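# Move the glass graduated cylinder between shelved benches

## Task

Take the graduated cylinder off the shelved bench by the door and leave it standing upright on the work surface of the shelved bench by the window. The task fails if the cylinder tips over, touches the floor, or breaks; it is glass, so a drop of more than a few centimetres or a hard knock will break it. The parked cart, the pedal bin and the stool are movable. When finished, the robot must have released the cylinder and moved away from it, and must not have fallen or be left tilted.

## Robot and tools

Robot: a Rainbow Robotics RB-Y1. It has a two-wheeled base with two rear casters. The base is 0.66 m long and 0.58 m wide, and its front edge sits 0.10 m ahead of the drive axle. On top is a folding torso (squat, shift, pitch, yaw), a head with pan and tilt, and two 7-joint arms, each ending in a parallel gripper. Each arm is rated for 3 kg.

Frames: the base frame has its origin on the floor midway between the drive wheels, with x forward, y left and z up. The odometry frame is the base frame as it was when the scene began. base_odometry counts wheel turns only, so wheel slip shows up as travel. Heading is positive to the left. Reported chest, left_hand and right_hand positions are given in the base frame. A hand point is the spot between the finger pads; the fingers point along its -z axis and close along its x axis. Printed hand positions become less accurate the further the arm reaches.

execute_actions: takes "actions", a list with exactly one action or none. An empty list just reports the state and images. "cameras" picks which images come back: head_camera, left_wrist_camera, right_wrist_camera or all; [] returns no images.
- "base" takes a single command and is an offset from where the base is now. {"translate_m": d} drives straight, in metres, from -3 to 3, with forward positive; the base cannot move sideways. {"rotate_rad": d} turns in place, in radians, from -3.2 to 3.2, with left (counter-clockwise) positive.
- "joints" is a single dict for the whole robot, keyed by joint name. Each value is an absolute target, not an offset. Angles are in radians. torso_squat_rad 0 to 1.2 (bigger is lower). torso_shift_rad -0.3 to 0.6 (positive moves the hips forward). torso_pitch_rad -0.2 to 1.4 (positive leans forward). torso_yaw_rad -1.5 to 1.5 (positive turns left). Per arm: shoulder_pitch -2.356 to 2.356 (negative raises the arm forward). Left shoulder_roll 0 to 3.141; right shoulder_roll -3.141 to 0; in both cases moving away from 0 raises the arm outward. shoulder_yaw -2.094 to 2.094. elbow -2.617 to 0.01 (negative bends). forearm_roll -3.141 to 3.141. wrist_pitch -1.57 to 1.919 (negative tips the hand forward). hand_roll -2.705 to 2.705. Grippers, left_gripper_m and right_gripper_m, set the pad opening in metres from 0 to 0.1. To hold something, command at least 0.005 m less than its width; the gripper will then report off_target, which is expected. head_pan_rad -0.523 to 0.523 and head_tilt_rad -0.35 to 1.57 (positive tilts down).
- The torso also has combined limits: squat+shift <= 1.52; squat-shift+pitch <= 1.57; shift+0.5 pitch-0.4 squat <= 0.7; shift+0.3 pitch-0.5 squat <= 0.39. A target that breaks these stops partway and shows off_target.
- "speeds" can cap translate_m (0.05 to 0.4 m/s) or rotate_rad (0.1 to 1.509 rad/s). "min_time_s" (0.1 to 8) sets a minimum duration for the arm and head motions in that action. A single base move must be able to finish within 8.667 s, and no action may run past 15 s. Any unknown key or out-of-range value gets the whole call rejected, and nothing moves. A joint you leave out may keep pushing toward its earlier target.

wait: {"seconds": 0 to 10}. It commands nothing and returns the state and images.
zoom_image: {"camera", "region": [x0,y0,x1,y1]}. Pixel coordinates with the origin at top-left, at most 504x504, taken from that camera's most recent full image. Head images are 896x504; wrist images are 644x364.
read_manual: returns only licence texts.
finished_scene: {"scene": number of the current scene}. It closes the scene for good, so the goal must already be met and stay met.

Results: base_status and joint_status describe how each commanded motion ended.
- done: the target was reached. For the base this only means the wheels turned the full amount.
- off_target: it stopped short and may still be pushing.
- contact_stop: the torso or an arm hit something. The entire group stops (all torso joints, or all joints of that arm) and holds in place. Back away in a separate action, arms first and then the torso.
- time_out: the motion took too long.
- stopped_with_arm: the torso halted because an arm had a contact stop.
- limit_stop_at_own_body: the body guard stopped a motion that would have hit the robot's own body. Move the arm and body apart.
- limit_stop_at_motor_heat: a stop caused by an overheated motor.
- "joint command not followed" plus "cause:" means the arm-collision check refused that arm's targets, although the gripper still moves. The refused joints show not_followed and may be retried on later calls.
on_its_own lists joints that were not commanded; "held at" there means the target being held, not the actual position. The Motor temperatures line gives one value per arm joint. MOTOR HOT appears from 65 °C, and at 80 °C an OVER-TEMPERATURE FAULT locks the arm, so do not hold loads longer than needed. A TORQUE FAULT, triggered by contact torque reaching a joint's load limit, freezes the robot for 10 s; afterwards every target must be sent again. After any reported stop, the remaining motion calls in the same reply are skipped.

Cautions: the base keeps driving into furniture without stopping, and a bent leg can stick out beyond the front edge. A leg pressed against furniture can shove the robot backward without any sign in odometry. Keep heavy loads close to the body so the robot does not tip forward. Never let the two arms, hands or fingers collide or press on each other. Move slowly near the glass, set it down upright from a height of only a few millimetres, release it, and then withdraw the hand and base. The robot keeps running while you think, holding its last command. Loose objects may occasionally be bumped by something.

Each tool is called as a command line: name --argument value for each argument, lists and objects as JSON in quotes; but a table of rows of numbers goes row by row, as --pt "numbers of a row", without its own name.

## Session

execute_actions --actions '[]'

Scene clock: 0.00 s.
Motor temperatures (°C, as the motors report them): left_arm=[30 29 30 30 33 32 35] | right_arm=[26 24 28 27 31 33 33]
base_odometry: x=+0.000 y=+0.000 heading=+0.000 (m, m, rad; odometry frame)
base_status: not commanded
joint_positions: torso_squat_rad=+0.350 torso_shift_rad=+0.001 torso_pitch_rad=+0.001 torso_yaw_rad=-0.001 left_shoulder_pitch_rad=-0.023 left_shoulder_roll_rad=+0.029 left_shoulder_yaw_rad=-0.010 left_elbow_rad=-0.236 left_forearm_roll_rad=-0.023 left_wrist_pitch_rad=+0.002 left_hand_roll_rad=+0.027 left_gripper_m=+0.101 right_shoulder_pitch_rad=-0.037 right_shoulder_roll_rad=-0.016 right_shoulder_yaw_rad=+0.047 right_elbow_rad=-0.261 right_forearm_roll_rad=-0.034 right_wrist_pitch_rad=+0.008 right_hand_roll_rad=-0.029 right_gripper_m=+0.101 head_pan_rad=+0.001 head_tilt_rad=+0.400
joint_status: not commanded
chest: x=-0.2274 y=+0.0004 z=+1.2474 quat_wxyz=(+1.000, +0.000, +0.000, +0.000) (m; base frame)
left_hand: x=-0.0967 y=+0.2398 z=+0.5737 quat_wxyz=(+0.992, +0.013, -0.127, -0.009) (m; base frame)
right_hand: x=-0.0773 y=-0.2251 z=+0.5778 quat_wxyz=(+0.990, -0.001, -0.143, -0.001) (m; base frame)
pictures: head_camera, left_wrist_camera, right_wrist_camera
Images, in order (width x height): head_camera 896x504, left_wrist_camera 644x364, right_wrist_camera 644x364.

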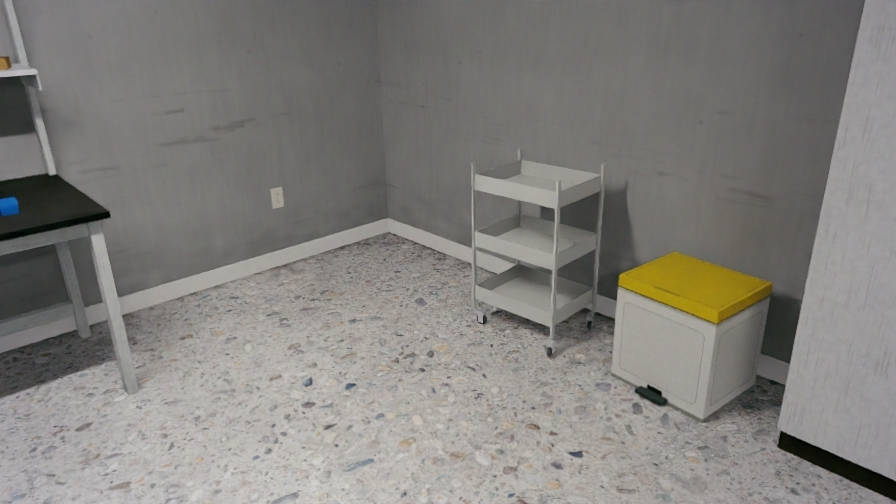

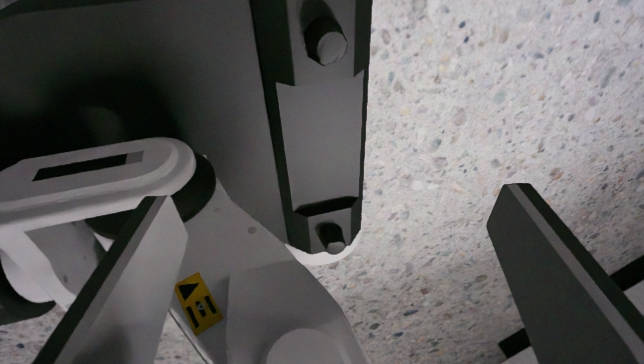

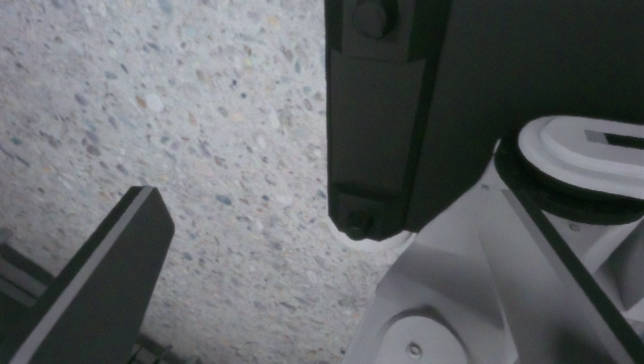

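execute_actions --actions '[{"joints":{"head_pan_rad":0.52,"torso_yaw_rad":0.4,"head_tilt_rad":0.3}}]' --cameras '["head_camera"]'

execute_actions --actions '[{"joints":{"torso_yaw_rad":1.45}}]' --cameras '["head_camera"]'

Scene clock: 5.97 s.
Motor temperatures (°C, as the motors report them): left_arm=[30 29 30 30 33 32 35] | right_arm=[26 24 28 27 31 33 33]
base_odometry: x=+0.000 y=+0.000 heading=+0.000 (m, m, rad; odometry frame)
base_status: not commanded
joint_positions: torso_squat_rad=+0.350 torso_shift_rad=+0.001 torso_pitch_rad=+0.001 torso_yaw_rad=+0.400 left_shoulder_pitch_rad=-0.023 left_shoulder_roll_rad=+0.029 left_shoulder_yaw_rad=-0.010 left_elbow_rad=-0.236 left_forearm_roll_rad=-0.023 left_wrist_pitch_rad=+0.002 left_hand_roll_rad=+0.027 left_gripper_m=+0.101 right_shoulder_pitch_rad=-0.037 right_shoulder_roll_rad=-0.016 right_shoulder_yaw_rad=+0.047 right_elbow_rad=-0.261 right_forearm_roll_rad=-0.034 right_wrist_pitch_rad=+0.008 right_hand_roll_rad=-0.029 right_gripper_m=+0.101 head_pan_rad=+0.520 head_tilt_rad=+0.300
joint_status: all done
chest: x=-0.2274 y=+0.0004 z=+1.2474 quat_wxyz=(+0.980, +0.000, +0.000, +0.199) (m; base frame)
left_hand: x=-0.2008 y=+0.2719 z=+0.5738 quat_wxyz=(+0.974, +0.038, -0.122, +0.189) (m; base frame)
right_hand: x=-0.0015 y=-0.1485 z=+0.5776 quat_wxyz=(+0.970, +0.028, -0.140, +0.196) (m; base frame)
pictures: head_camera
camera_calibration (this result's frames):
head_camera: T_world_to_cam=[[0.792773, -0.607695, -0.0471033, 0.237162], [-0.212625, -0.2033, -0.955751, 1.40231], [0.571229, 0.767709, -0.290381, 0.473686], [0, 0, 0, 1]] pos_world=[-0.160433, 0.0655572, 1.48898]
Images, in order (width x height): head_camera 896x504.

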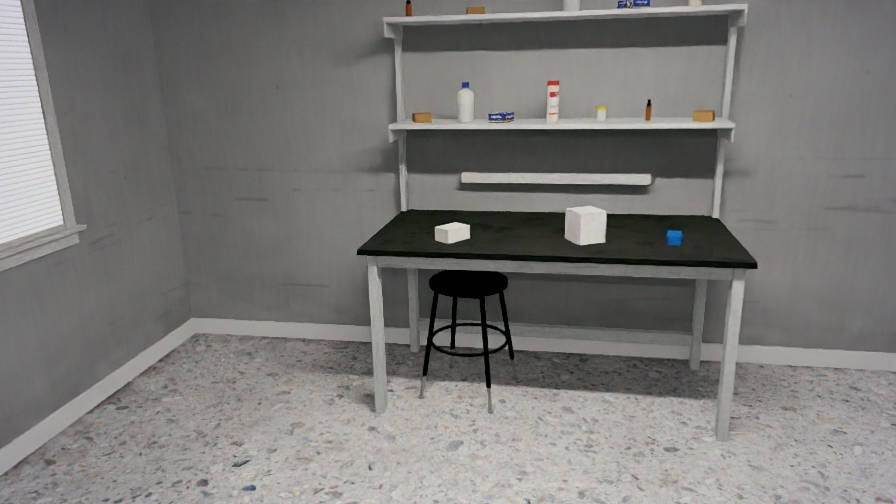

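Scene clock: 8.07 s.
Motor temperatures (°C, as the motors report them): left_arm=[30 29 30 30 33 32 35] | right_arm=[26 24 28 27 31 33 33]
base_odometry: x=+0.000 y=+0.000 heading=+0.000 (m, m, rad; odometry frame)
base_status: not commanded
joint_positions: torso_squat_rad=+0.350 torso_shift_rad=+0.001 torso_pitch_rad=+0.001 torso_yaw_rad=+1.255 left_shoulder_pitch_rad=-0.023 left_shoulder_roll_rad=+0.030 left_shoulder_yaw_rad=-0.010 left_elbow_rad=-0.236 left_forearm_roll_rad=-0.023 left_wrist_pitch_rad=+0.002 left_hand_roll_rad=+0.027 left_gripper_m=+0.101 right_shoulder_pitch_rad=-0.037 right_shoulder_roll_rad=-0.016 right_shoulder_yaw_rad=+0.047 right_elbow_rad=-0.261 right_forearm_roll_rad=-0.034 right_wrist_pitch_rad=+0.008 right_hand_roll_rad=-0.029 right_gripper_m=+0.101 head_pan_rad=+0.520 head_tilt_rad=+0.300
joint_status: torso_yaw_rad limit_stop_at_own_body (moved +0.855 of +1.050)
on_its_own: torso_yaw_rad is held at +1.255, not at your +1.450, since a limit_stop_at_own_body
chest: x=-0.2274 y=+0.0004 z=+1.2474 quat_wxyz=(+0.810, +0.000, +0.001, +0.587) (m; base frame)
left_hand: x=-0.4155 y=+0.1988 z=+0.5740 quat_wxyz=(+0.808, +0.086, -0.095, +0.575) (m; base frame)
right_hand: x=+0.0326 y=+0.0735 z=+0.5775 quat_wxyz=(+0.802, +0.084, -0.116, +0.581) (m; base frame)
pictures: head_camera
camera_calibration (this result's frames):
head_camera: T_world_to_cam=[[0.978807, 0.199079, -0.0480055, 0.280239], [0.0128423, -0.293629, -0.955833, 1.45372], [-0.204382, 0.93496, -0.289963, 0.296726], [0, 0, 0, 1]] pos_world=[-0.232323, 0.0936371, 1.489]
Images, in order (width x height): head_camera 896x504.

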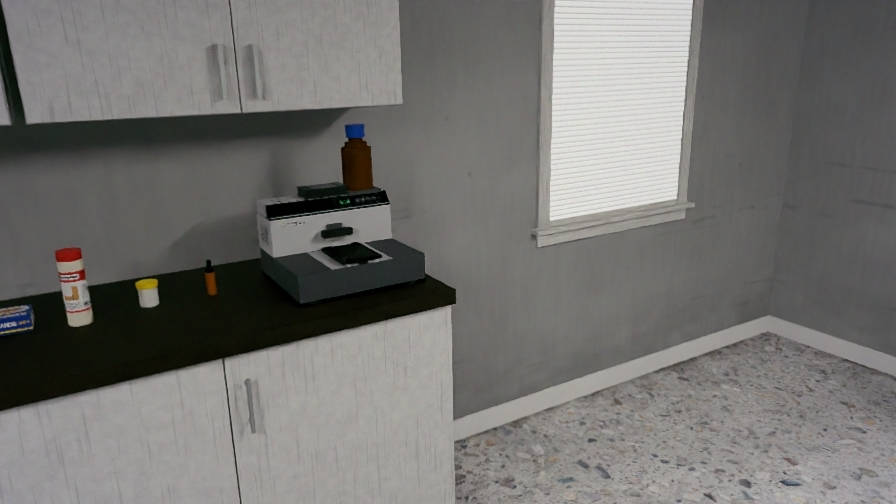

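execute_actions --actions '[{"base":{"rotate_rad":-2.2},"joints":{"torso_yaw_rad":0,"head_pan_rad":0}}]' --cameras '["head_camera"]'

Scene clock: 17.47 s.
Motor temperatures (°C, as the motors report them): left_arm=[30 29 30 30 33 32 35] | right_arm=[26 24 28 27 31 33 33]
base_odometry: x=+0.000 y=+0.000 heading=-2.199 (m, m, rad; odometry frame)
base_status: done
joint_positions: torso_squat_rad=+0.350 torso_shift_rad=+0.001 torso_pitch_rad=+0.001 torso_yaw_rad=+0.000 left_shoulder_pitch_rad=-0.024 left_shoulder_roll_rad=+0.030 left_shoulder_yaw_rad=-0.010 left_elbow_rad=-0.236 left_forearm_roll_rad=-0.023 left_wrist_pitch_rad=+0.002 left_hand_roll_rad=+0.027 left_gripper_m=+0.101 right_shoulder_pitch_rad=-0.037 right_shoulder_roll_rad=-0.017 right_shoulder_yaw_rad=+0.047 right_elbow_rad=-0.261 right_forearm_roll_rad=-0.034 right_wrist_pitch_rad=+0.008 right_hand_roll_rad=-0.029 right_gripper_m=+0.101 head_pan_rad=+0.000 head_tilt_rad=+0.300
joint_status: all done
chest: x=-0.2274 y=+0.0004 z=+1.2474 quat_wxyz=(+1.000, +0.000, +0.000, +0.000) (m; base frame)
left_hand: x=-0.0968 y=+0.2400 z=+0.5737 quat_wxyz=(+0.992, +0.013, -0.127, -0.008) (m; base frame)
right_hand: x=-0.0772 y=-0.2250 z=+0.5778 quat_wxyz=(+0.990, -0.001, -0.143, +0.000) (m; base frame)
pictures: head_camera
camera_calibration (this result's frames):
head_camera: T_world_to_cam=[[-0.00313048, -0.998931, -0.0461263, 0.0660766], [-0.290078, 0.0450504, -0.955942, 1.38515], [0.956998, 0.0103877, -0.289909, 0.558291], [0, 0, 0, 1]] pos_world=[-0.132276, -0.00219477, 1.48902]
Images, in order (width x height): head_camera 896x504.

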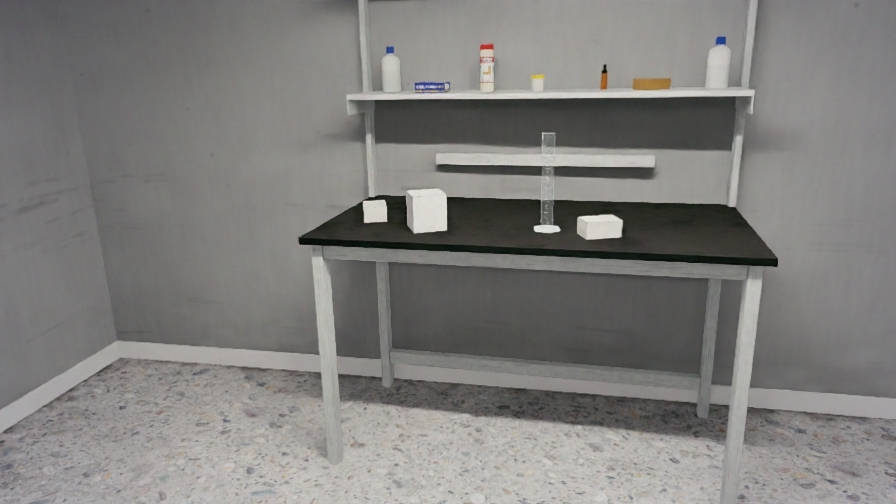

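execute_actions --actions '[{"base":{"translate_m":1.0},"joints":{"torso_squat_rad":0.5,"head_tilt_rad":0.45,"right_shoulder_pitch_rad":-0.73,"right_shoulder_roll_rad":-0.084,"right_shoulder_yaw_rad":-0.23,"right_elbow_rad":-0.87,"right_forearm_roll_rad":0,"right_wrist_pitch_rad":0,"right_hand_roll_rad":1.57}}]' --cameras '["head_camera","right_wrist_camera"]'

Scene clock: 41.73 s.
Motor temperatures (°C, as the motors report them): left_arm=[30 29 30 30 33 32 35] | right_arm=[26 24 28 27 31 33 33]
base_odometry: x=-0.588 y=-0.809 heading=-2.200 (m, m, rad; odometry frame)
base_status: done
joint_positions: torso_squat_rad=+0.500 torso_shift_rad=+0.001 torso_pitch_rad=+0.001 torso_yaw_rad=+0.000 left_shoulder_pitch_rad=-0.024 left_shoulder_roll_rad=+0.029 left_shoulder_yaw_rad=-0.010 left_elbow_rad=-0.236 left_forearm_roll_rad=-0.023 left_wrist_pitch_rad=+0.002 left_hand_roll_rad=+0.027 left_gripper_m=+0.101 right_shoulder_pitch_rad=-0.730 right_shoulder_roll_rad=-0.084 right_shoulder_yaw_rad=-0.230 right_elbow_rad=-0.870 right_forearm_roll_rad=+0.000 right_wrist_pitch_rad=+0.000 right_hand_roll_rad=+1.570 right_gripper_m=+0.101 head_pan_rad=+0.000 head_tilt_rad=+0.450
joint_status: all done
chest: x=-0.2274 y=+0.0004 z=+1.2042 quat_wxyz=(+1.000, +0.000, +0.000, +0.000) (m; base frame)
left_hand: x=-0.0969 y=+0.2400 z=+0.5305 quat_wxyz=(+0.992, +0.013, -0.127, -0.008) (m; base frame)
right_hand: x=+0.4605 y=-0.2193 z=+1.0609 quat_wxyz=(+0.500, -0.499, -0.500, +0.501) (m; base frame)
pictures: head_camera, right_wrist_camera
camera_calibration (this result's frames):
head_camera: T_world_to_cam=[[-0.0100898, -0.99893, -0.0451422, 0.0612496], [-0.429748, 0.0450945, -0.901822, 1.23924], [0.902893, 0.0103005, -0.429743, 0.730914], [0, 0, 0, 1]] pos_world=[-0.126759, -0.0022275, 1.43444]
right_wrist_camera: T_world_to_cam=[[0.0218457, -0.999729, -0.00805674, -0.220597], [-0.673586, -0.00876297, -0.739057, 1.1232], [0.738786, 0.0215721, -0.673595, 0.466925], [0, 0, 0, 1]] pos_world=[0.416435, -0.220767, 1.14285]
Images, in order (width x height): head_camera 896x504, right_wrist_camera 644x364.

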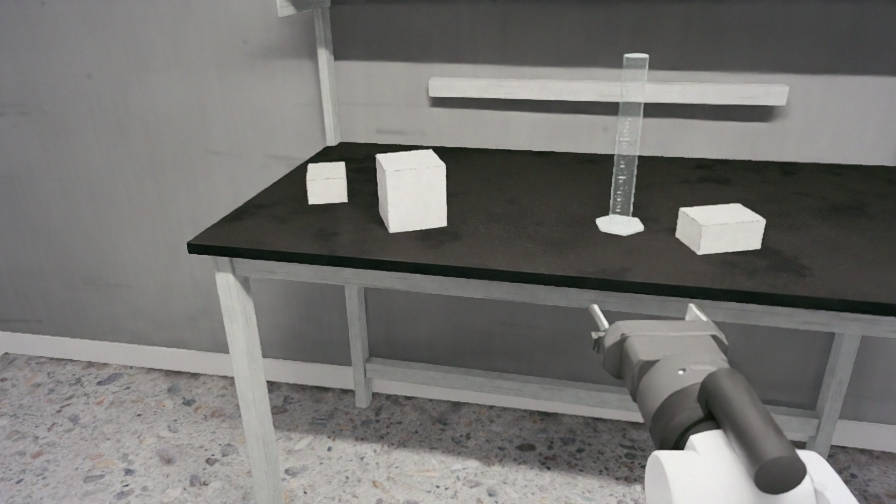

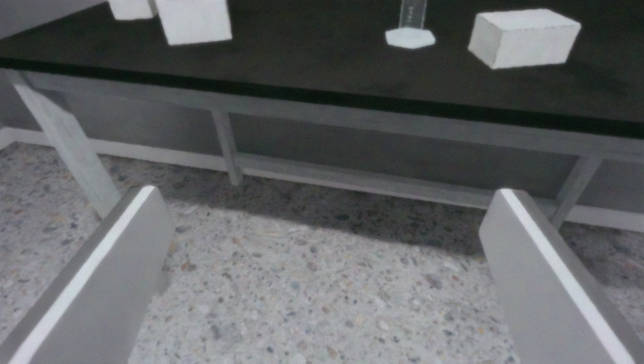

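execute_actions --actions '[{"base":{"rotate_rad":-0.115}}]' --cameras '[]'

execute_actions --actions '[{"base":{"translate_m":0.45},"joints":{"head_tilt_rad":0.55}}]' --cameras '["head_camera","right_wrist_camera"]'

Scene clock: 51.57 s.
Motor temperatures (°C, as the motors report them): left_arm=[30 29 30 30 33 32 35] | right_arm=[26 24 28 27 31 33 33]
base_odometry: x=-0.588 y=-0.809 heading=-2.314 (m, m, rad; odometry frame)
base_status: done
joint_positions: torso_squat_rad=+0.500 torso_shift_rad=+0.001 torso_pitch_rad=+0.001 torso_yaw_rad=+0.000 left_shoulder_pitch_rad=-0.024 left_shoulder_roll_rad=+0.029 left_shoulder_yaw_rad=-0.010 left_elbow_rad=-0.236 left_forearm_roll_rad=-0.023 left_wrist_pitch_rad=+0.002 left_hand_roll_rad=+0.027 left_gripper_m=+0.101 right_shoulder_pitch_rad=-0.730 right_shoulder_roll_rad=-0.084 right_shoulder_yaw_rad=-0.230 right_elbow_rad=-0.870 right_forearm_roll_rad=+0.000 right_wrist_pitch_rad=+0.000 right_hand_roll_rad=+1.570 right_gripper_m=+0.101 head_pan_rad=+0.000 head_tilt_rad=+0.450
joint_status: not commanded
chest: x=-0.2274 y=+0.0004 z=+1.2042 quat_wxyz=(+1.000, +0.000, +0.000, +0.000) (m; base frame)
left_hand: x=-0.0969 y=+0.2400 z=+0.5305 quat_wxyz=(+0.992, +0.013, -0.127, -0.008) (m; base frame)
right_hand: x=+0.4604 y=-0.2193 z=+1.0609 quat_wxyz=(+0.500, -0.499, -0.500, +0.501) (m; base frame)
pictures: none
No camera images: the call's "cameras" was empty. Leave "cameras" out to get every camera's image.

Scene clock: 54.03 s.
Motor temperatures (°C, as the motors report them): left_arm=[30 29 30 30 33 32 35] | right_arm=[26 24 28 28 31 33 33]
base_odometry: x=-0.893 y=-1.140 heading=-2.314 (m, m, rad; odometry frame)
base_status: done
joint_positions: torso_squat_rad=+0.500 torso_shift_rad=+0.001 torso_pitch_rad=+0.001 torso_yaw_rad=+0.000 left_shoulder_pitch_rad=-0.024 left_shoulder_roll_rad=+0.029 left_shoulder_yaw_rad=-0.010 left_elbow_rad=-0.236 left_forearm_roll_rad=-0.023 left_wrist_pitch_rad=+0.002 left_hand_roll_rad=+0.027 left_gripper_m=+0.101 right_shoulder_pitch_rad=-0.730 right_shoulder_roll_rad=-0.084 right_shoulder_yaw_rad=-0.230 right_elbow_rad=-0.870 right_forearm_roll_rad=+0.000 right_wrist_pitch_rad=+0.000 right_hand_roll_rad=+1.570 right_gripper_m=+0.101 head_pan_rad=+0.000 head_tilt_rad=+0.550
joint_status: all done
chest: x=-0.2274 y=+0.0004 z=+1.2042 quat_wxyz=(+1.000, +0.000, +0.000, +0.000) (m; base frame)
left_hand: x=-0.0969 y=+0.2400 z=+0.5305 quat_wxyz=(+0.992, +0.013, -0.127, -0.008) (m; base frame)
right_hand: x=+0.4604 y=-0.2193 z=+1.0609 quat_wxyz=(+0.500, -0.499, -0.500, +0.501) (m; base frame)
pictures: head_camera, right_wrist_camera
camera_calibration (this result's frames):
head_camera: T_world_to_cam=[[-0.0146342, -0.998929, -0.0438934, 0.0585745], [-0.517613, 0.0451268, -0.854424, 1.15464], [0.855489, 0.010216, -0.517719, 0.844739], [0, 0, 0, 1]] pos_world=[-0.124151, -0.00222333, 1.42646]
right_wrist_camera: T_world_to_cam=[[0.0217799, -0.99973, -0.00808737, -0.220562], [-0.673649, -0.00869778, -0.739, 1.12313], [0.73873, 0.0215434, -0.673657, 0.46699], [0, 0, 0, 1]] pos_world=[0.416421, -0.220794, 1.1428]
Images, in order (width x height): head_camera 896x504, right_wrist_camera 644x364.

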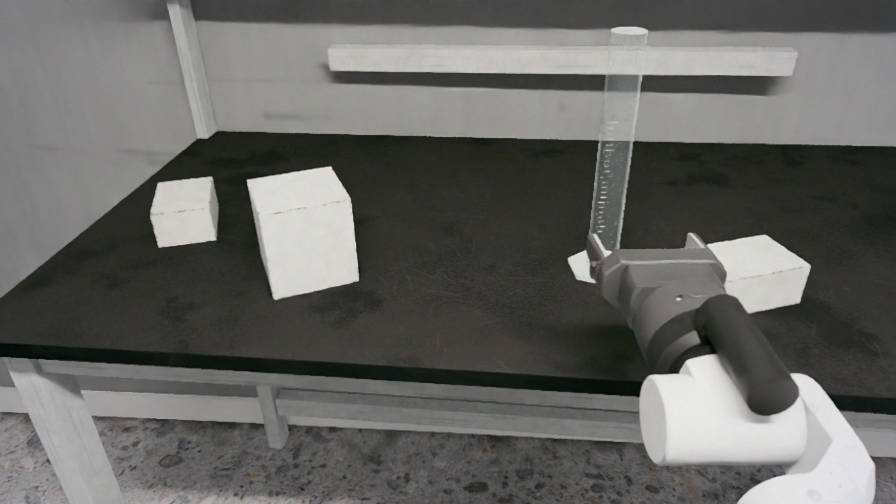

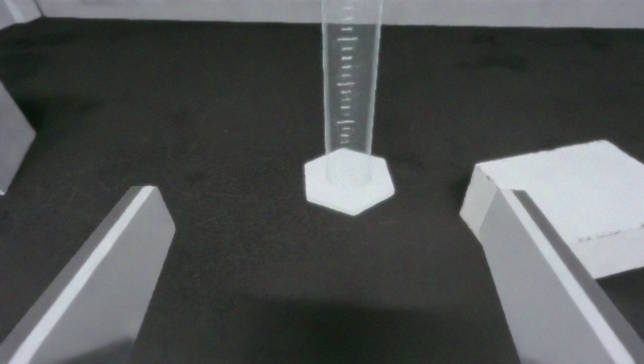

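execute_actions --actions '[{"base":{"translate_m":0.14},"joints":{"torso_yaw_rad":-0.012},"speeds":{"translate_m":0.15}}]' --cameras '["head_camera","right_wrist_camera"]'

Scene clock: 64.47 s.
Motor temperatures (°C, as the motors report them): left_arm=[30 29 30 30 33 32 35] | right_arm=[26 24 28 28 31 33 33]
base_odometry: x=-0.988 y=-1.243 heading=-2.315 (m, m, rad; odometry frame)
base_status: done
joint_positions: torso_squat_rad=+0.500 torso_shift_rad=+0.001 torso_pitch_rad=+0.001 torso_yaw_rad=-0.012 left_shoulder_pitch_rad=-0.024 left_shoulder_roll_rad=+0.029 left_shoulder_yaw_rad=-0.010 left_elbow_rad=-0.236 left_forearm_roll_rad=-0.023 left_wrist_pitch_rad=+0.002 left_hand_roll_rad=+0.027 left_gripper_m=+0.101 right_shoulder_pitch_rad=-0.730 right_shoulder_roll_rad=-0.084 right_shoulder_yaw_rad=-0.230 right_elbow_rad=-0.870 right_forearm_roll_rad=+0.000 right_wrist_pitch_rad=+0.000 right_hand_roll_rad=+1.570 right_gripper_m=+0.101 head_pan_rad=+0.000 head_tilt_rad=+0.550
joint_status: all done
chest: x=-0.2274 y=+0.0004 z=+1.2042 quat_wxyz=(+1.000, +0.000, +0.000, -0.006) (m; base frame)
left_hand: x=-0.0940 y=+0.2384 z=+0.5305 quat_wxyz=(+0.992, +0.012, -0.127, -0.014) (m; base frame)
right_hand: x=+0.4577 y=-0.2277 z=+1.0608 quat_wxyz=(+0.503, -0.502, -0.496, +0.498) (m; base frame)
pictures: head_camera, right_wrist_camera
camera_calibration (this result's frames):
head_camera: T_world_to_cam=[[-0.0266321, -0.998681, -0.0439062, 0.0558459], [-0.517015, 0.0513519, -0.854435, 1.15478], [0.855562, -0.000055209, -0.5177, 0.844745], [0, 0, 0, 1]] pos_world=[-0.124205, -0.00348141, 1.42646]
right_wrist_camera: T_world_to_cam=[[0.00963873, -0.999921, -0.00810395, -0.223319], [-0.673758, -0.000505778, -0.738952, 1.12306], [0.738889, 0.0125827, -0.673709, 0.467085], [0, 0, 0, 1]] pos_world=[0.4137, -0.22861, 1.14276]
Images, in order (width x height): head_camera 896x504, right_wrist_camera 644x364.

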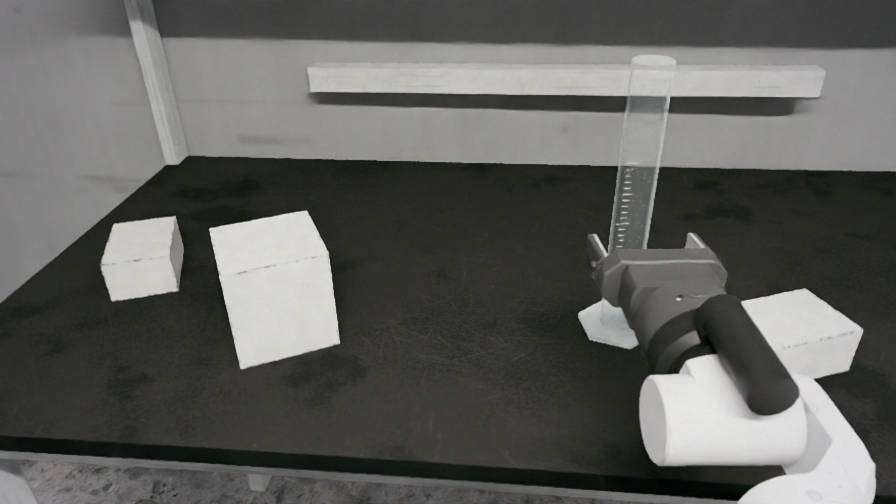

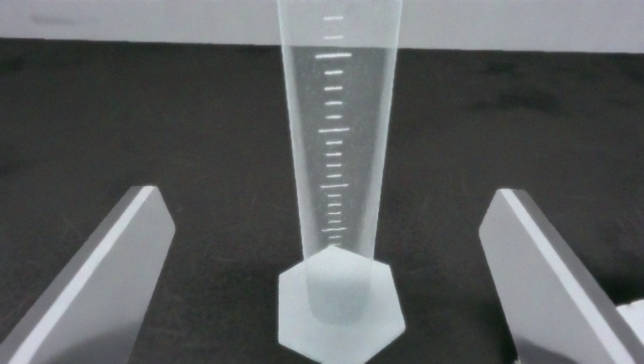

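execute_actions --actions '[{"base":{"translate_m":0.075},"speeds":{"translate_m":0.1}}]' --cameras '["head_camera","right_wrist_camera"]'

Scene clock: 70.80 s.
Motor temperatures (°C, as the motors report them): left_arm=[30 29 30 30 33 32 35] | right_arm=[27 24 28 28 31 33 33]
base_odometry: x=-1.039 y=-1.298 heading=-2.315 (m, m, rad; odometry frame)
base_status: done
joint_positions: torso_squat_rad=+0.500 torso_shift_rad=+0.001 torso_pitch_rad=+0.001 torso_yaw_rad=-0.012 left_shoulder_pitch_rad=-0.024 left_shoulder_roll_rad=+0.029 left_shoulder_yaw_rad=-0.010 left_elbow_rad=-0.236 left_forearm_roll_rad=-0.023 left_wrist_pitch_rad=+0.002 left_hand_roll_rad=+0.027 left_gripper_m=+0.101 right_shoulder_pitch_rad=-0.730 right_shoulder_roll_rad=-0.084 right_shoulder_yaw_rad=-0.230 right_elbow_rad=-0.870 right_forearm_roll_rad=+0.000 right_wrist_pitch_rad=+0.000 right_hand_roll_rad=+1.570 right_gripper_m=+0.101 head_pan_rad=+0.000 head_tilt_rad=+0.550
joint_status: not commanded
chest: x=-0.2274 y=+0.0004 z=+1.2042 quat_wxyz=(+1.000, +0.000, +0.000, -0.006) (m; base frame)
left_hand: x=-0.0941 y=+0.2384 z=+0.5305 quat_wxyz=(+0.992, +0.012, -0.127, -0.014) (m; base frame)
right_hand: x=+0.4577 y=-0.2277 z=+1.0608 quat_wxyz=(+0.503, -0.502, -0.496, +0.498) (m; base frame)
pictures: head_camera, right_wrist_camera
camera_calibration (this result's frames):
head_camera: T_world_to_cam=[[-0.0266319, -0.998681, -0.0439061, 0.0558459], [-0.517012, 0.0513517, -0.854436, 1.15478], [0.855563, -0.0000552863, -0.517698, 0.844744], [0, 0, 0, 1]] pos_world=[-0.124207, -0.00348119, 1.42646]
right_wrist_camera: T_world_to_cam=[[0.00963683, -0.999921, -0.00810377, -0.223319], [-0.673768, -0.000504811, -0.738943, 1.12305], [0.73888, 0.0125811, -0.67372, 0.467097], [0, 0, 0, 1]] pos_world=[0.413699, -0.228611, 1.14275]
Images, in order (width x height): head_camera 896x504, right_wrist_camera 644x364.

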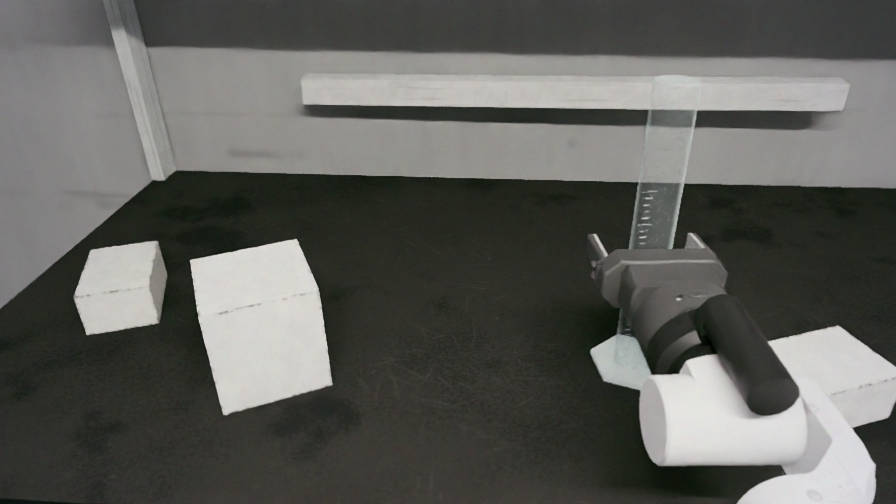

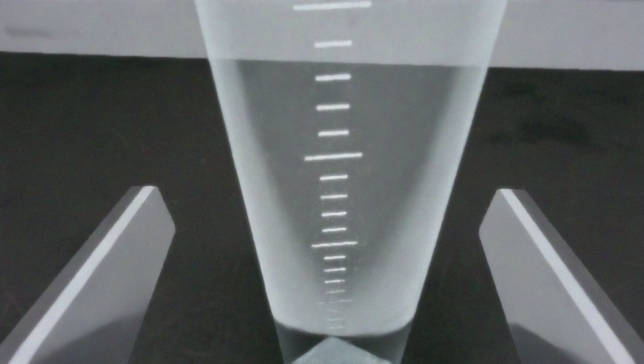

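execute_actions --actions '[{"base":{"translate_m":0.006},"joints":{"torso_yaw_rad":-0.019,"right_gripper_m":0.055}}]' --cameras '[]'

execute_actions --actions '[{"joints":{"right_gripper_m":0.032}}]' --cameras '["right_wrist_camera"]'

execute_actions --actions '[{"joints":{"torso_squat_rad":0.3}}]' --cameras '["head_camera"]'

Scene clock: 78.03 s.
Motor temperatures (°C, as the motors report them): left_arm=[30 29 30 30 33 32 35] | right_arm=[27 24 28 28 31 33 33]
base_odometry: x=-1.043 y=-1.303 heading=-2.315 (m, m, rad; odometry frame)
base_status: done
joint_positions: torso_squat_rad=+0.500 torso_shift_rad=+0.001 torso_pitch_rad=+0.001 torso_yaw_rad=-0.019 left_shoulder_pitch_rad=-0.024 left_shoulder_roll_rad=+0.029 left_shoulder_yaw_rad=-0.010 left_elbow_rad=-0.236 left_forearm_roll_rad=-0.023 left_wrist_pitch_rad=+0.002 left_hand_roll_rad=+0.027 left_gripper_m=+0.101 right_shoulder_pitch_rad=-0.730 right_shoulder_roll_rad=-0.084 right_shoulder_yaw_rad=-0.230 right_elbow_rad=-0.870 right_forearm_roll_rad=+0.000 right_wrist_pitch_rad=+0.000 right_hand_roll_rad=+1.570 right_gripper_m=+0.055 head_pan_rad=+0.000 head_tilt_rad=+0.550
joint_status: all done
chest: x=-0.2274 y=+0.0004 z=+1.2042 quat_wxyz=(+1.000, +0.000, +0.000, -0.009) (m; base frame)
left_hand: x=-0.0924 y=+0.2374 z=+0.5305 quat_wxyz=(+0.992, +0.012, -0.127, -0.018) (m; base frame)
right_hand: x=+0.4561 y=-0.2324 z=+1.0608 quat_wxyz=(+0.505, -0.504, -0.495, +0.496) (m; base frame)
pictures: none
No camera images: the call's "cameras" was empty. Leave "cameras" out to get every camera's image.

Scene clock: 78.73 s.
Motor temperatures (°C, as the motors report them): left_arm=[30 29 30 30 33 32 35] | right_arm=[27 24 28 28 31 33 33]
base_odometry: x=-1.043 y=-1.303 heading=-2.315 (m, m, rad; odometry frame)
base_status: not commanded
joint_positions: torso_squat_rad=+0.500 torso_shift_rad=+0.001 torso_pitch_rad=+0.001 torso_yaw_rad=-0.019 left_shoulder_pitch_rad=-0.024 left_shoulder_roll_rad=+0.029 left_shoulder_yaw_rad=-0.010 left_elbow_rad=-0.236 left_forearm_roll_rad=-0.023 left_wrist_pitch_rad=+0.002 left_hand_roll_rad=+0.027 left_gripper_m=+0.101 right_shoulder_pitch_rad=-0.730 right_shoulder_roll_rad=-0.084 right_shoulder_yaw_rad=-0.230 right_elbow_rad=-0.870 right_forearm_roll_rad=+0.000 right_wrist_pitch_rad=+0.000 right_hand_roll_rad=+1.570 right_gripper_m=+0.043 head_pan_rad=+0.000 head_tilt_rad=+0.550
joint_status: right_gripper_m off_target (ended at +0.043, target +0.032)
chest: x=-0.2274 y=+0.0004 z=+1.2042 quat_wxyz=(+1.000, +0.000, +0.000, -0.009) (m; base frame)
left_hand: x=-0.0924 y=+0.2374 z=+0.5305 quat_wxyz=(+0.992, +0.012, -0.127, -0.018) (m; base frame)
right_hand: x=+0.4561 y=-0.2324 z=+1.0608 quat_wxyz=(+0.505, -0.504, -0.495, +0.496) (m; base frame)
pictures: right_wrist_camera
camera_calibration (this result's frames):
right_wrist_camera: T_world_to_cam=[[0.00265038, -0.999964, -0.00808435, -0.224927], [-0.673754, 0.00418833, -0.738944, 1.12304], [0.738951, 0.00740534, -0.673718, 0.467123], [0, 0, 0, 1]] pos_world=[0.412069, -0.233082, 1.14276]
Images, in order (width x height): right_wrist_camera 644x364.

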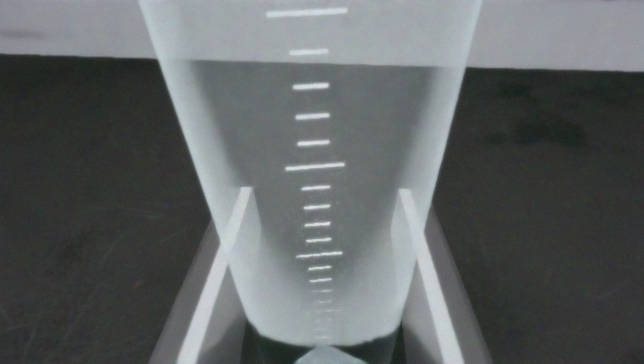

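Scene clock: 80.20 s.
Motor temperatures (°C, as the motors report them): left_arm=[30 29 30 30 33 32 35] | right_arm=[27 24 28 28 31 33 33]
base_odometry: x=-1.043 y=-1.303 heading=-2.315 (m, m, rad; odometry frame)
base_status: not commanded
joint_positions: torso_squat_rad=+0.300 torso_shift_rad=+0.001 torso_pitch_rad=+0.001 torso_yaw_rad=-0.019 left_shoulder_pitch_rad=-0.024 left_shoulder_roll_rad=+0.029 left_shoulder_yaw_rad=-0.010 left_elbow_rad=-0.236 left_forearm_roll_rad=-0.023 left_wrist_pitch_rad=+0.002 left_hand_roll_rad=+0.027 left_gripper_m=+0.101 right_shoulder_pitch_rad=-0.730 right_shoulder_roll_rad=-0.084 right_shoulder_yaw_rad=-0.230 right_elbow_rad=-0.870 right_forearm_roll_rad=+0.000 right_wrist_pitch_rad=+0.000 right_hand_roll_rad=+1.570 right_gripper_m=+0.043 head_pan_rad=+0.000 head_tilt_rad=+0.550
joint_status: all done
chest: x=-0.2273 y=+0.0004 z=+1.2587 quat_wxyz=(+1.000, +0.000, +0.000, -0.009) (m; base frame)
left_hand: x=-0.0924 y=+0.2374 z=+0.5849 quat_wxyz=(+0.992, +0.012, -0.127, -0.018) (m; base frame)
right_hand: x=+0.4562 y=-0.2325 z=+1.1150 quat_wxyz=(+0.505, -0.504, -0.495, +0.496) (m; base frame)
pictures: head_camera
camera_calibration (this result's frames):
head_camera: T_world_to_cam=[[-0.0336206, -0.99847, -0.0439036, 0.0566518], [-0.516768, 0.0549676, -0.854359, 1.2013], [0.855465, -0.00603608, -0.517826, 0.87297], [0, 0, 0, 1]] pos_world=[-0.124097, -0.00419818, 1.48088]
Images, in order (width x height): head_camera 896x504.

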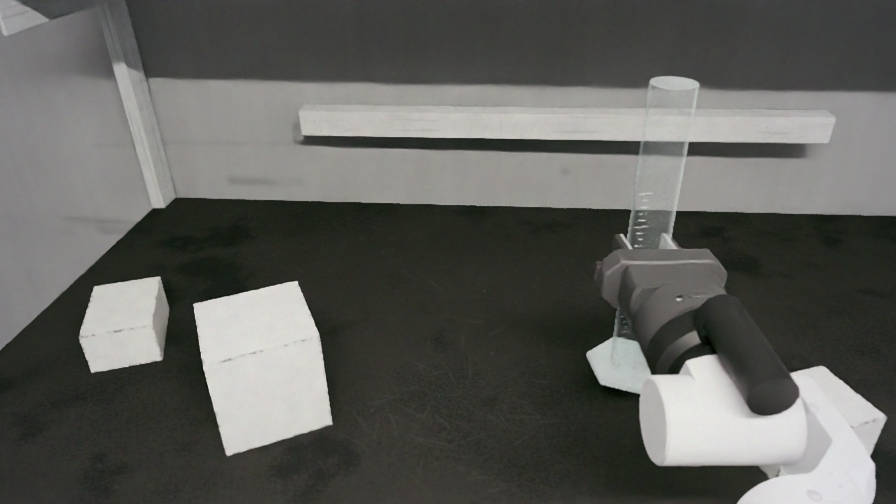

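execute_actions --actions '[{"base":{"translate_m":-2.5}}]' --cameras '[]'

execute_actions --actions '[{"base":{"rotate_rad":-3.11},"joints":{"torso_squat_rad":0.65,"head_tilt_rad":0.45}}]' --cameras '["head_camera"]'

Scene clock: 95.53 s.
Motor temperatures (°C, as the motors report them): left_arm=[30 29 30 30 33 32 35] | right_arm=[27 24 28 28 31 33 33]
base_odometry: x=+0.651 y=+0.535 heading=-2.316 (m, m, rad; odometry frame)
base_status: done
joint_positions: torso_squat_rad=+0.300 torso_shift_rad=+0.001 torso_pitch_rad=+0.001 torso_yaw_rad=-0.019 left_shoulder_pitch_rad=-0.023 left_shoulder_roll_rad=+0.029 left_shoulder_yaw_rad=-0.010 left_elbow_rad=-0.236 left_forearm_roll_rad=-0.023 left_wrist_pitch_rad=+0.002 left_hand_roll_rad=+0.027 left_gripper_m=+0.101 right_shoulder_pitch_rad=-0.730 right_shoulder_roll_rad=-0.084 right_shoulder_yaw_rad=-0.230 right_elbow_rad=-0.870 right_forearm_roll_rad=+0.000 right_wrist_pitch_rad=+0.000 right_hand_roll_rad=+1.570 right_gripper_m=+0.043 head_pan_rad=+0.000 head_tilt_rad=+0.550
joint_status: not commanded
chest: x=-0.2273 y=+0.0004 z=+1.2587 quat_wxyz=(+1.000, +0.000, +0.000, -0.009) (m; base frame)
left_hand: x=-0.0925 y=+0.2374 z=+0.5849 quat_wxyz=(+0.992, +0.012, -0.127, -0.018) (m; base frame)
right_hand: x=+0.4561 y=-0.2325 z=+1.1150 quat_wxyz=(+0.505, -0.504, -0.495, +0.496) (m; base frame)
pictures: none
No camera images: the call's "cameras" was empty. Leave "cameras" out to get every camera's image.

Scene clock: 100.83 s.
Motor temperatures (°C, as the motors report them): left_arm=[30 29 30 30 33 32 35] | right_arm=[27 24 28 28 31 33 33]
base_odometry: x=+0.652 y=+0.536 heading=+0.858 (m, m, rad; odometry frame)
base_status: done
joint_positions: torso_squat_rad=+0.650 torso_shift_rad=+0.001 torso_pitch_rad=+0.001 torso_yaw_rad=-0.019 left_shoulder_pitch_rad=-0.023 left_shoulder_roll_rad=+0.029 left_shoulder_yaw_rad=-0.010 left_elbow_rad=-0.236 left_forearm_roll_rad=-0.023 left_wrist_pitch_rad=+0.002 left_hand_roll_rad=+0.027 left_gripper_m=+0.101 right_shoulder_pitch_rad=-0.730 right_shoulder_roll_rad=-0.084 right_shoulder_yaw_rad=-0.230 right_elbow_rad=-0.870 right_forearm_roll_rad=+0.000 right_wrist_pitch_rad=+0.000 right_hand_roll_rad=+1.570 right_gripper_m=+0.043 head_pan_rad=+0.000 head_tilt_rad=+0.450
joint_status: all done
chest: x=-0.2275 y=+0.0004 z=+1.1472 quat_wxyz=(+1.000, +0.000, +0.000, -0.009) (m; base frame)
left_hand: x=-0.0925 y=+0.2374 z=+0.4735 quat_wxyz=(+0.992, +0.012, -0.127, -0.018) (m; base frame)
right_hand: x=+0.4560 y=-0.2325 z=+1.0036 quat_wxyz=(+0.505, -0.504, -0.495, +0.496) (m; base frame)
pictures: head_camera
camera_calibration (this result's frames):
head_camera: T_world_to_cam=[[-0.0290614, -0.998557, -0.0451635, 0.054357], [-0.428725, 0.0532675, -0.901863, 1.188], [0.902968, -0.00684668, -0.429654, 0.706445], [0, 0, 0, 1]] pos_world=[-0.126994, -0.00416619, 1.37739]
Images, in order (width x height): head_camera 896x504.

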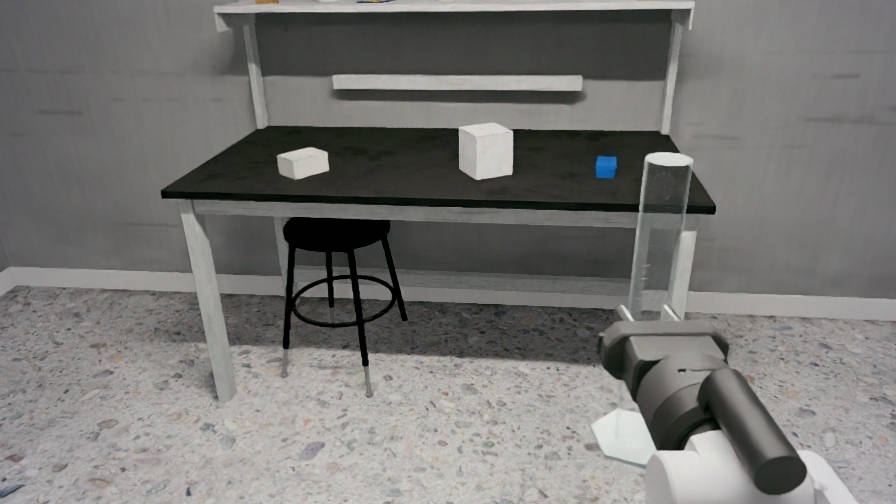

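execute_actions --actions '[{"base":{"translate_m":1.1},"joints":{"torso_yaw_rad":-0.14,"head_tilt_rad":0.7}}]' --cameras '["head_camera","right_wrist_camera"]'

Scene clock: 109.40 s.
Motor temperatures (°C, as the motors report them): left_arm=[30 29 30 30 33 32 35] | right_arm=[27 24 28 28 31 33 33]
base_odometry: x=+1.371 y=+1.368 heading=+0.858 (m, m, rad; odometry frame)
base_status: done
joint_positions: torso_squat_rad=+0.650 torso_shift_rad=+0.001 torso_pitch_rad=+0.001 torso_yaw_rad=-0.140 left_shoulder_pitch_rad=-0.024 left_shoulder_roll_rad=+0.029 left_shoulder_yaw_rad=-0.010 left_elbow_rad=-0.236 left_forearm_roll_rad=-0.023 left_wrist_pitch_rad=+0.002 left_hand_roll_rad=+0.027 left_gripper_m=+0.101 right_shoulder_pitch_rad=-0.730 right_shoulder_roll_rad=-0.084 right_shoulder_yaw_rad=-0.230 right_elbow_rad=-0.870 right_forearm_roll_rad=+0.000 right_wrist_pitch_rad=+0.000 right_hand_roll_rad=+1.570 right_gripper_m=+0.043 head_pan_rad=+0.000 head_tilt_rad=+0.700
joint_status: all done
chest: x=-0.2273 y=+0.0004 z=+1.1472 quat_wxyz=(+0.998, +0.000, +0.000, -0.070) (m; base frame)
left_hand: x=-0.0647 y=+0.2193 z=+0.4735 quat_wxyz=(+0.989, +0.004, -0.128, -0.078) (m; base frame)
right_hand: x=+0.4229 y=-0.3134 z=+1.0034 quat_wxyz=(+0.535, -0.533, -0.463, +0.465) (m; base frame)
pictures: head_camera, right_wrist_camera
camera_calibration (this result's frames):
head_camera: T_world_to_cam=[[-0.160399, -0.986195, -0.041136, 0.0193184], [-0.626893, 0.133975, -0.7675, 0.966624], [0.762416, -0.0973186, -0.639728, 0.960381], [0, 0, 0, 1]] pos_world=[-0.123142, -0.0169884, 1.35706]
right_wrist_camera: T_world_to_cam=[[-0.118319, -0.992943, -0.00805085, -0.252959], [-0.668801, 0.0856823, -0.738487, 1.0816], [0.733965, -0.0819929, -0.674219, 0.428158], [0, 0, 0, 1]] pos_world=[0.379194, -0.308742, 1.08538]
Images, in order (width x height): head_camera 896x504, right_wrist_camera 644x364.

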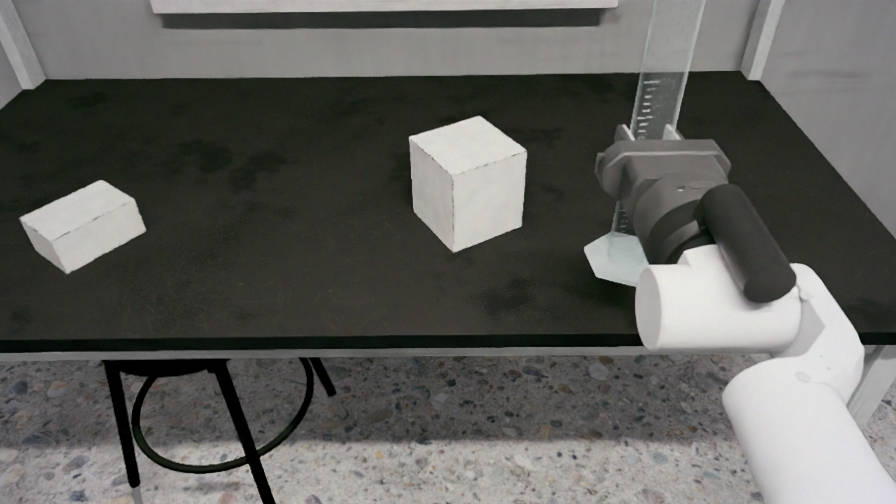

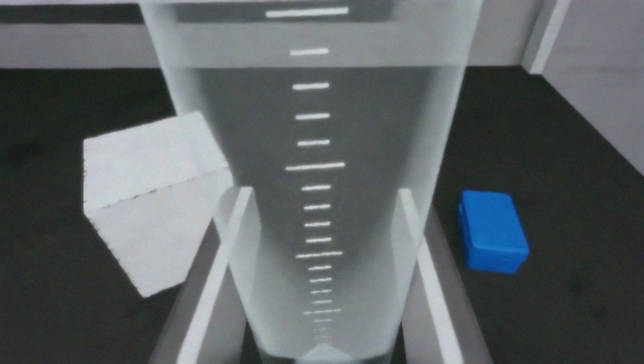

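execute_actions --actions '[{"base":{"translate_m":0.11},"joints":{"torso_squat_rad":0.72}}]' --cameras '["head_camera"]'

execute_actions --actions '[{"joints":{"torso_squat_rad":0.8}}]' --cameras '["head_camera"]'

Scene clock: 116.30 s.
Motor temperatures (°C, as the motors report them): left_arm=[30 29 30 30 33 32 35] | right_arm=[27 24 28 28 31 33 33]
base_odometry: x=+1.443 y=+1.451 heading=+0.857 (m, m, rad; odometry frame)
base_status: done
joint_positions: torso_squat_rad=+0.720 torso_shift_rad=+0.001 torso_pitch_rad=+0.001 torso_yaw_rad=-0.140 left_shoulder_pitch_rad=-0.024 left_shoulder_roll_rad=+0.029 left_shoulder_yaw_rad=-0.010 left_elbow_rad=-0.236 left_forearm_roll_rad=-0.023 left_wrist_pitch_rad=+0.002 left_hand_roll_rad=+0.027 left_gripper_m=+0.101 right_shoulder_pitch_rad=-0.730 right_shoulder_roll_rad=-0.084 right_shoulder_yaw_rad=-0.230 right_elbow_rad=-0.870 right_forearm_roll_rad=+0.000 right_wrist_pitch_rad=+0.000 right_hand_roll_rad=+1.570 right_gripper_m=+0.043 head_pan_rad=+0.000 head_tilt_rad=+0.700
joint_status: all done
chest: x=-0.2274 y=+0.0004 z=+1.1162 quat_wxyz=(+0.998, +0.000, +0.000, -0.070) (m; base frame)
left_hand: x=-0.0647 y=+0.2193 z=+0.4425 quat_wxyz=(+0.989, +0.004, -0.128, -0.078) (m; base frame)
right_hand: x=+0.4229 y=-0.3134 z=+0.9724 quat_wxyz=(+0.535, -0.533, -0.463, +0.465) (m; base frame)
pictures: head_camera
camera_calibration (this result's frames):
head_camera: T_world_to_cam=[[-0.160391, -0.986196, -0.0411398, 0.018038], [-0.626889, 0.133972, -0.767504, 0.942816], [0.76242, -0.0973104, -0.639723, 0.940578], [0, 0, 0, 1]] pos_world=[-0.123181, -0.0169935, 1.32607]
Images, in order (width x height): head_camera 896x504.

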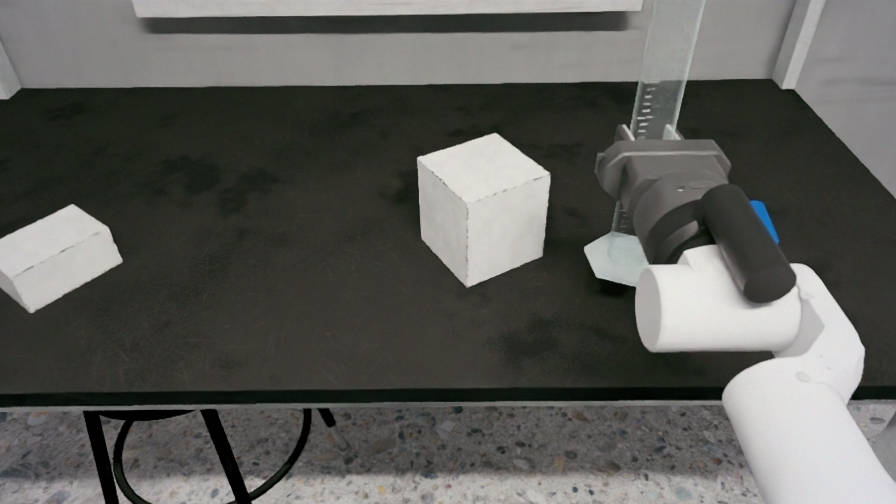

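Scene clock: 117.30 s.
Motor temperatures (°C, as the motors report them): left_arm=[30 29 30 30 33 32 35] | right_arm=[27 24 28 28 31 33 33]
base_odometry: x=+1.443 y=+1.451 heading=+0.857 (m, m, rad; odometry frame)
base_status: not commanded
joint_positions: torso_squat_rad=+0.800 torso_shift_rad=+0.001 torso_pitch_rad=+0.001 torso_yaw_rad=-0.140 left_shoulder_pitch_rad=-0.024 left_shoulder_roll_rad=+0.029 left_shoulder_yaw_rad=-0.010 left_elbow_rad=-0.236 left_forearm_roll_rad=-0.023 left_wrist_pitch_rad=+0.002 left_hand_roll_rad=+0.027 left_gripper_m=+0.101 right_shoulder_pitch_rad=-0.730 right_shoulder_roll_rad=-0.084 right_shoulder_yaw_rad=-0.230 right_elbow_rad=-0.870 right_forearm_roll_rad=+0.000 right_wrist_pitch_rad=+0.000 right_hand_roll_rad=+1.570 right_gripper_m=+0.043 head_pan_rad=+0.000 head_tilt_rad=+0.700
joint_status: all done
chest: x=-0.2275 y=+0.0004 z=+1.0776 quat_wxyz=(+0.998, +0.000, +0.000, -0.070) (m; base frame)
left_hand: x=-0.0647 y=+0.2193 z=+0.4039 quat_wxyz=(+0.989, +0.004, -0.128, -0.078) (m; base frame)
right_hand: x=+0.4228 y=-0.3135 z=+0.9339 quat_wxyz=(+0.535, -0.533, -0.463, +0.465) (m; base frame)
pictures: head_camera
camera_calibration (this result's frames):
head_camera: T_world_to_cam=[[-0.160384, -0.986196, -0.0411645, 0.0164566], [-0.626772, 0.133972, -0.767599, 0.913277], [0.762518, -0.0973101, -0.639607, 0.91587], [0, 0, 0, 1]] pos_world=[-0.123312, -0.0170003, 1.28751]
Images, in order (width x height): head_camera 896x504.

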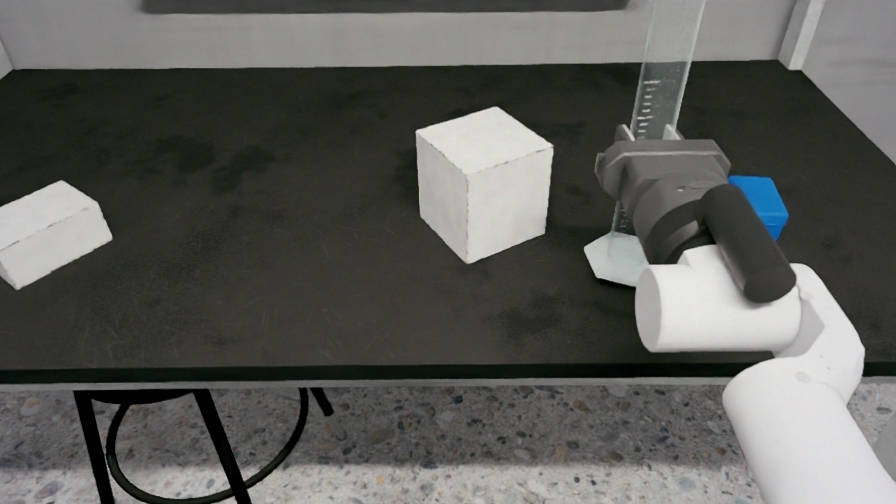

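Step down, watching hand z against chest z (currently −0.1437).

execute_actions --actions '[{"joints":{"torso_squat_rad":0.825}}]' --cameras '["right_wrist_camera"]'

Scene clock: 121.47 s.
Motor temperatures (°C, as the motors report them): left_arm=[30 29 30 30 33 32 35] | right_arm=[27 24 28 28 31 33 33]
base_odometry: x=+1.443 y=+1.451 heading=+0.857 (m, m, rad; odometry frame)
base_status: not commanded
joint_positions: torso_squat_rad=+0.825 torso_shift_rad=+0.001 torso_pitch_rad=+0.001 torso_yaw_rad=-0.140 left_shoulder_pitch_rad=-0.024 left_shoulder_roll_rad=+0.029 left_shoulder_yaw_rad=-0.010 left_elbow_rad=-0.236 left_forearm_roll_rad=-0.023 left_wrist_pitch_rad=+0.002 left_hand_roll_rad=+0.027 left_gripper_m=+0.101 right_shoulder_pitch_rad=-0.730 right_shoulder_roll_rad=-0.084 right_shoulder_yaw_rad=-0.230 right_elbow_rad=-0.870 right_forearm_roll_rad=+0.000 right_wrist_pitch_rad=+0.000 right_hand_roll_rad=+1.570 right_gripper_m=+0.043 head_pan_rad=+0.000 head_tilt_rad=+0.700
joint_status: all done
chest: x=-0.2275 y=+0.0004 z=+1.0649 quat_wxyz=(+0.998, +0.000, +0.000, -0.070) (m; base frame)
left_hand: x=-0.0648 y=+0.2193 z=+0.3912 quat_wxyz=(+0.989, +0.004, -0.128, -0.078) (m; base frame)
right_hand: x=+0.4228 y=-0.3135 z=+0.9212 quat_wxyz=(+0.535, -0.533, -0.463, +0.465) (m; base frame)
pictures: right_wrist_camera
camera_calibration (this result's frames):
right_wrist_camera: T_world_to_cam=[[-0.118343, -0.99294, -0.00807675, -0.253631], [-0.668774, 0.0857145, -0.738508, 1.02079], [0.733986, -0.0819956, -0.674196, 0.372778], [0, 0, 0, 1]] pos_world=[0.379051, -0.308771, 1.00314]
Images, in order (width x height): right_wrist_camera 644x364.

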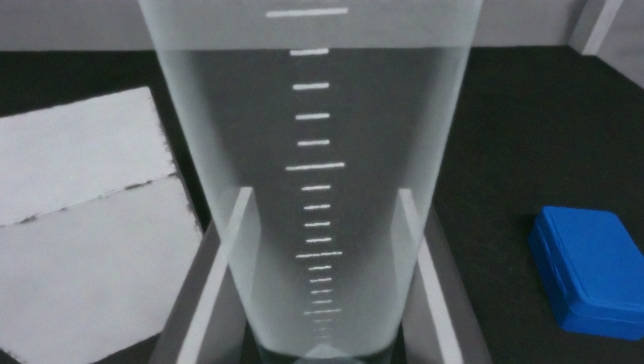

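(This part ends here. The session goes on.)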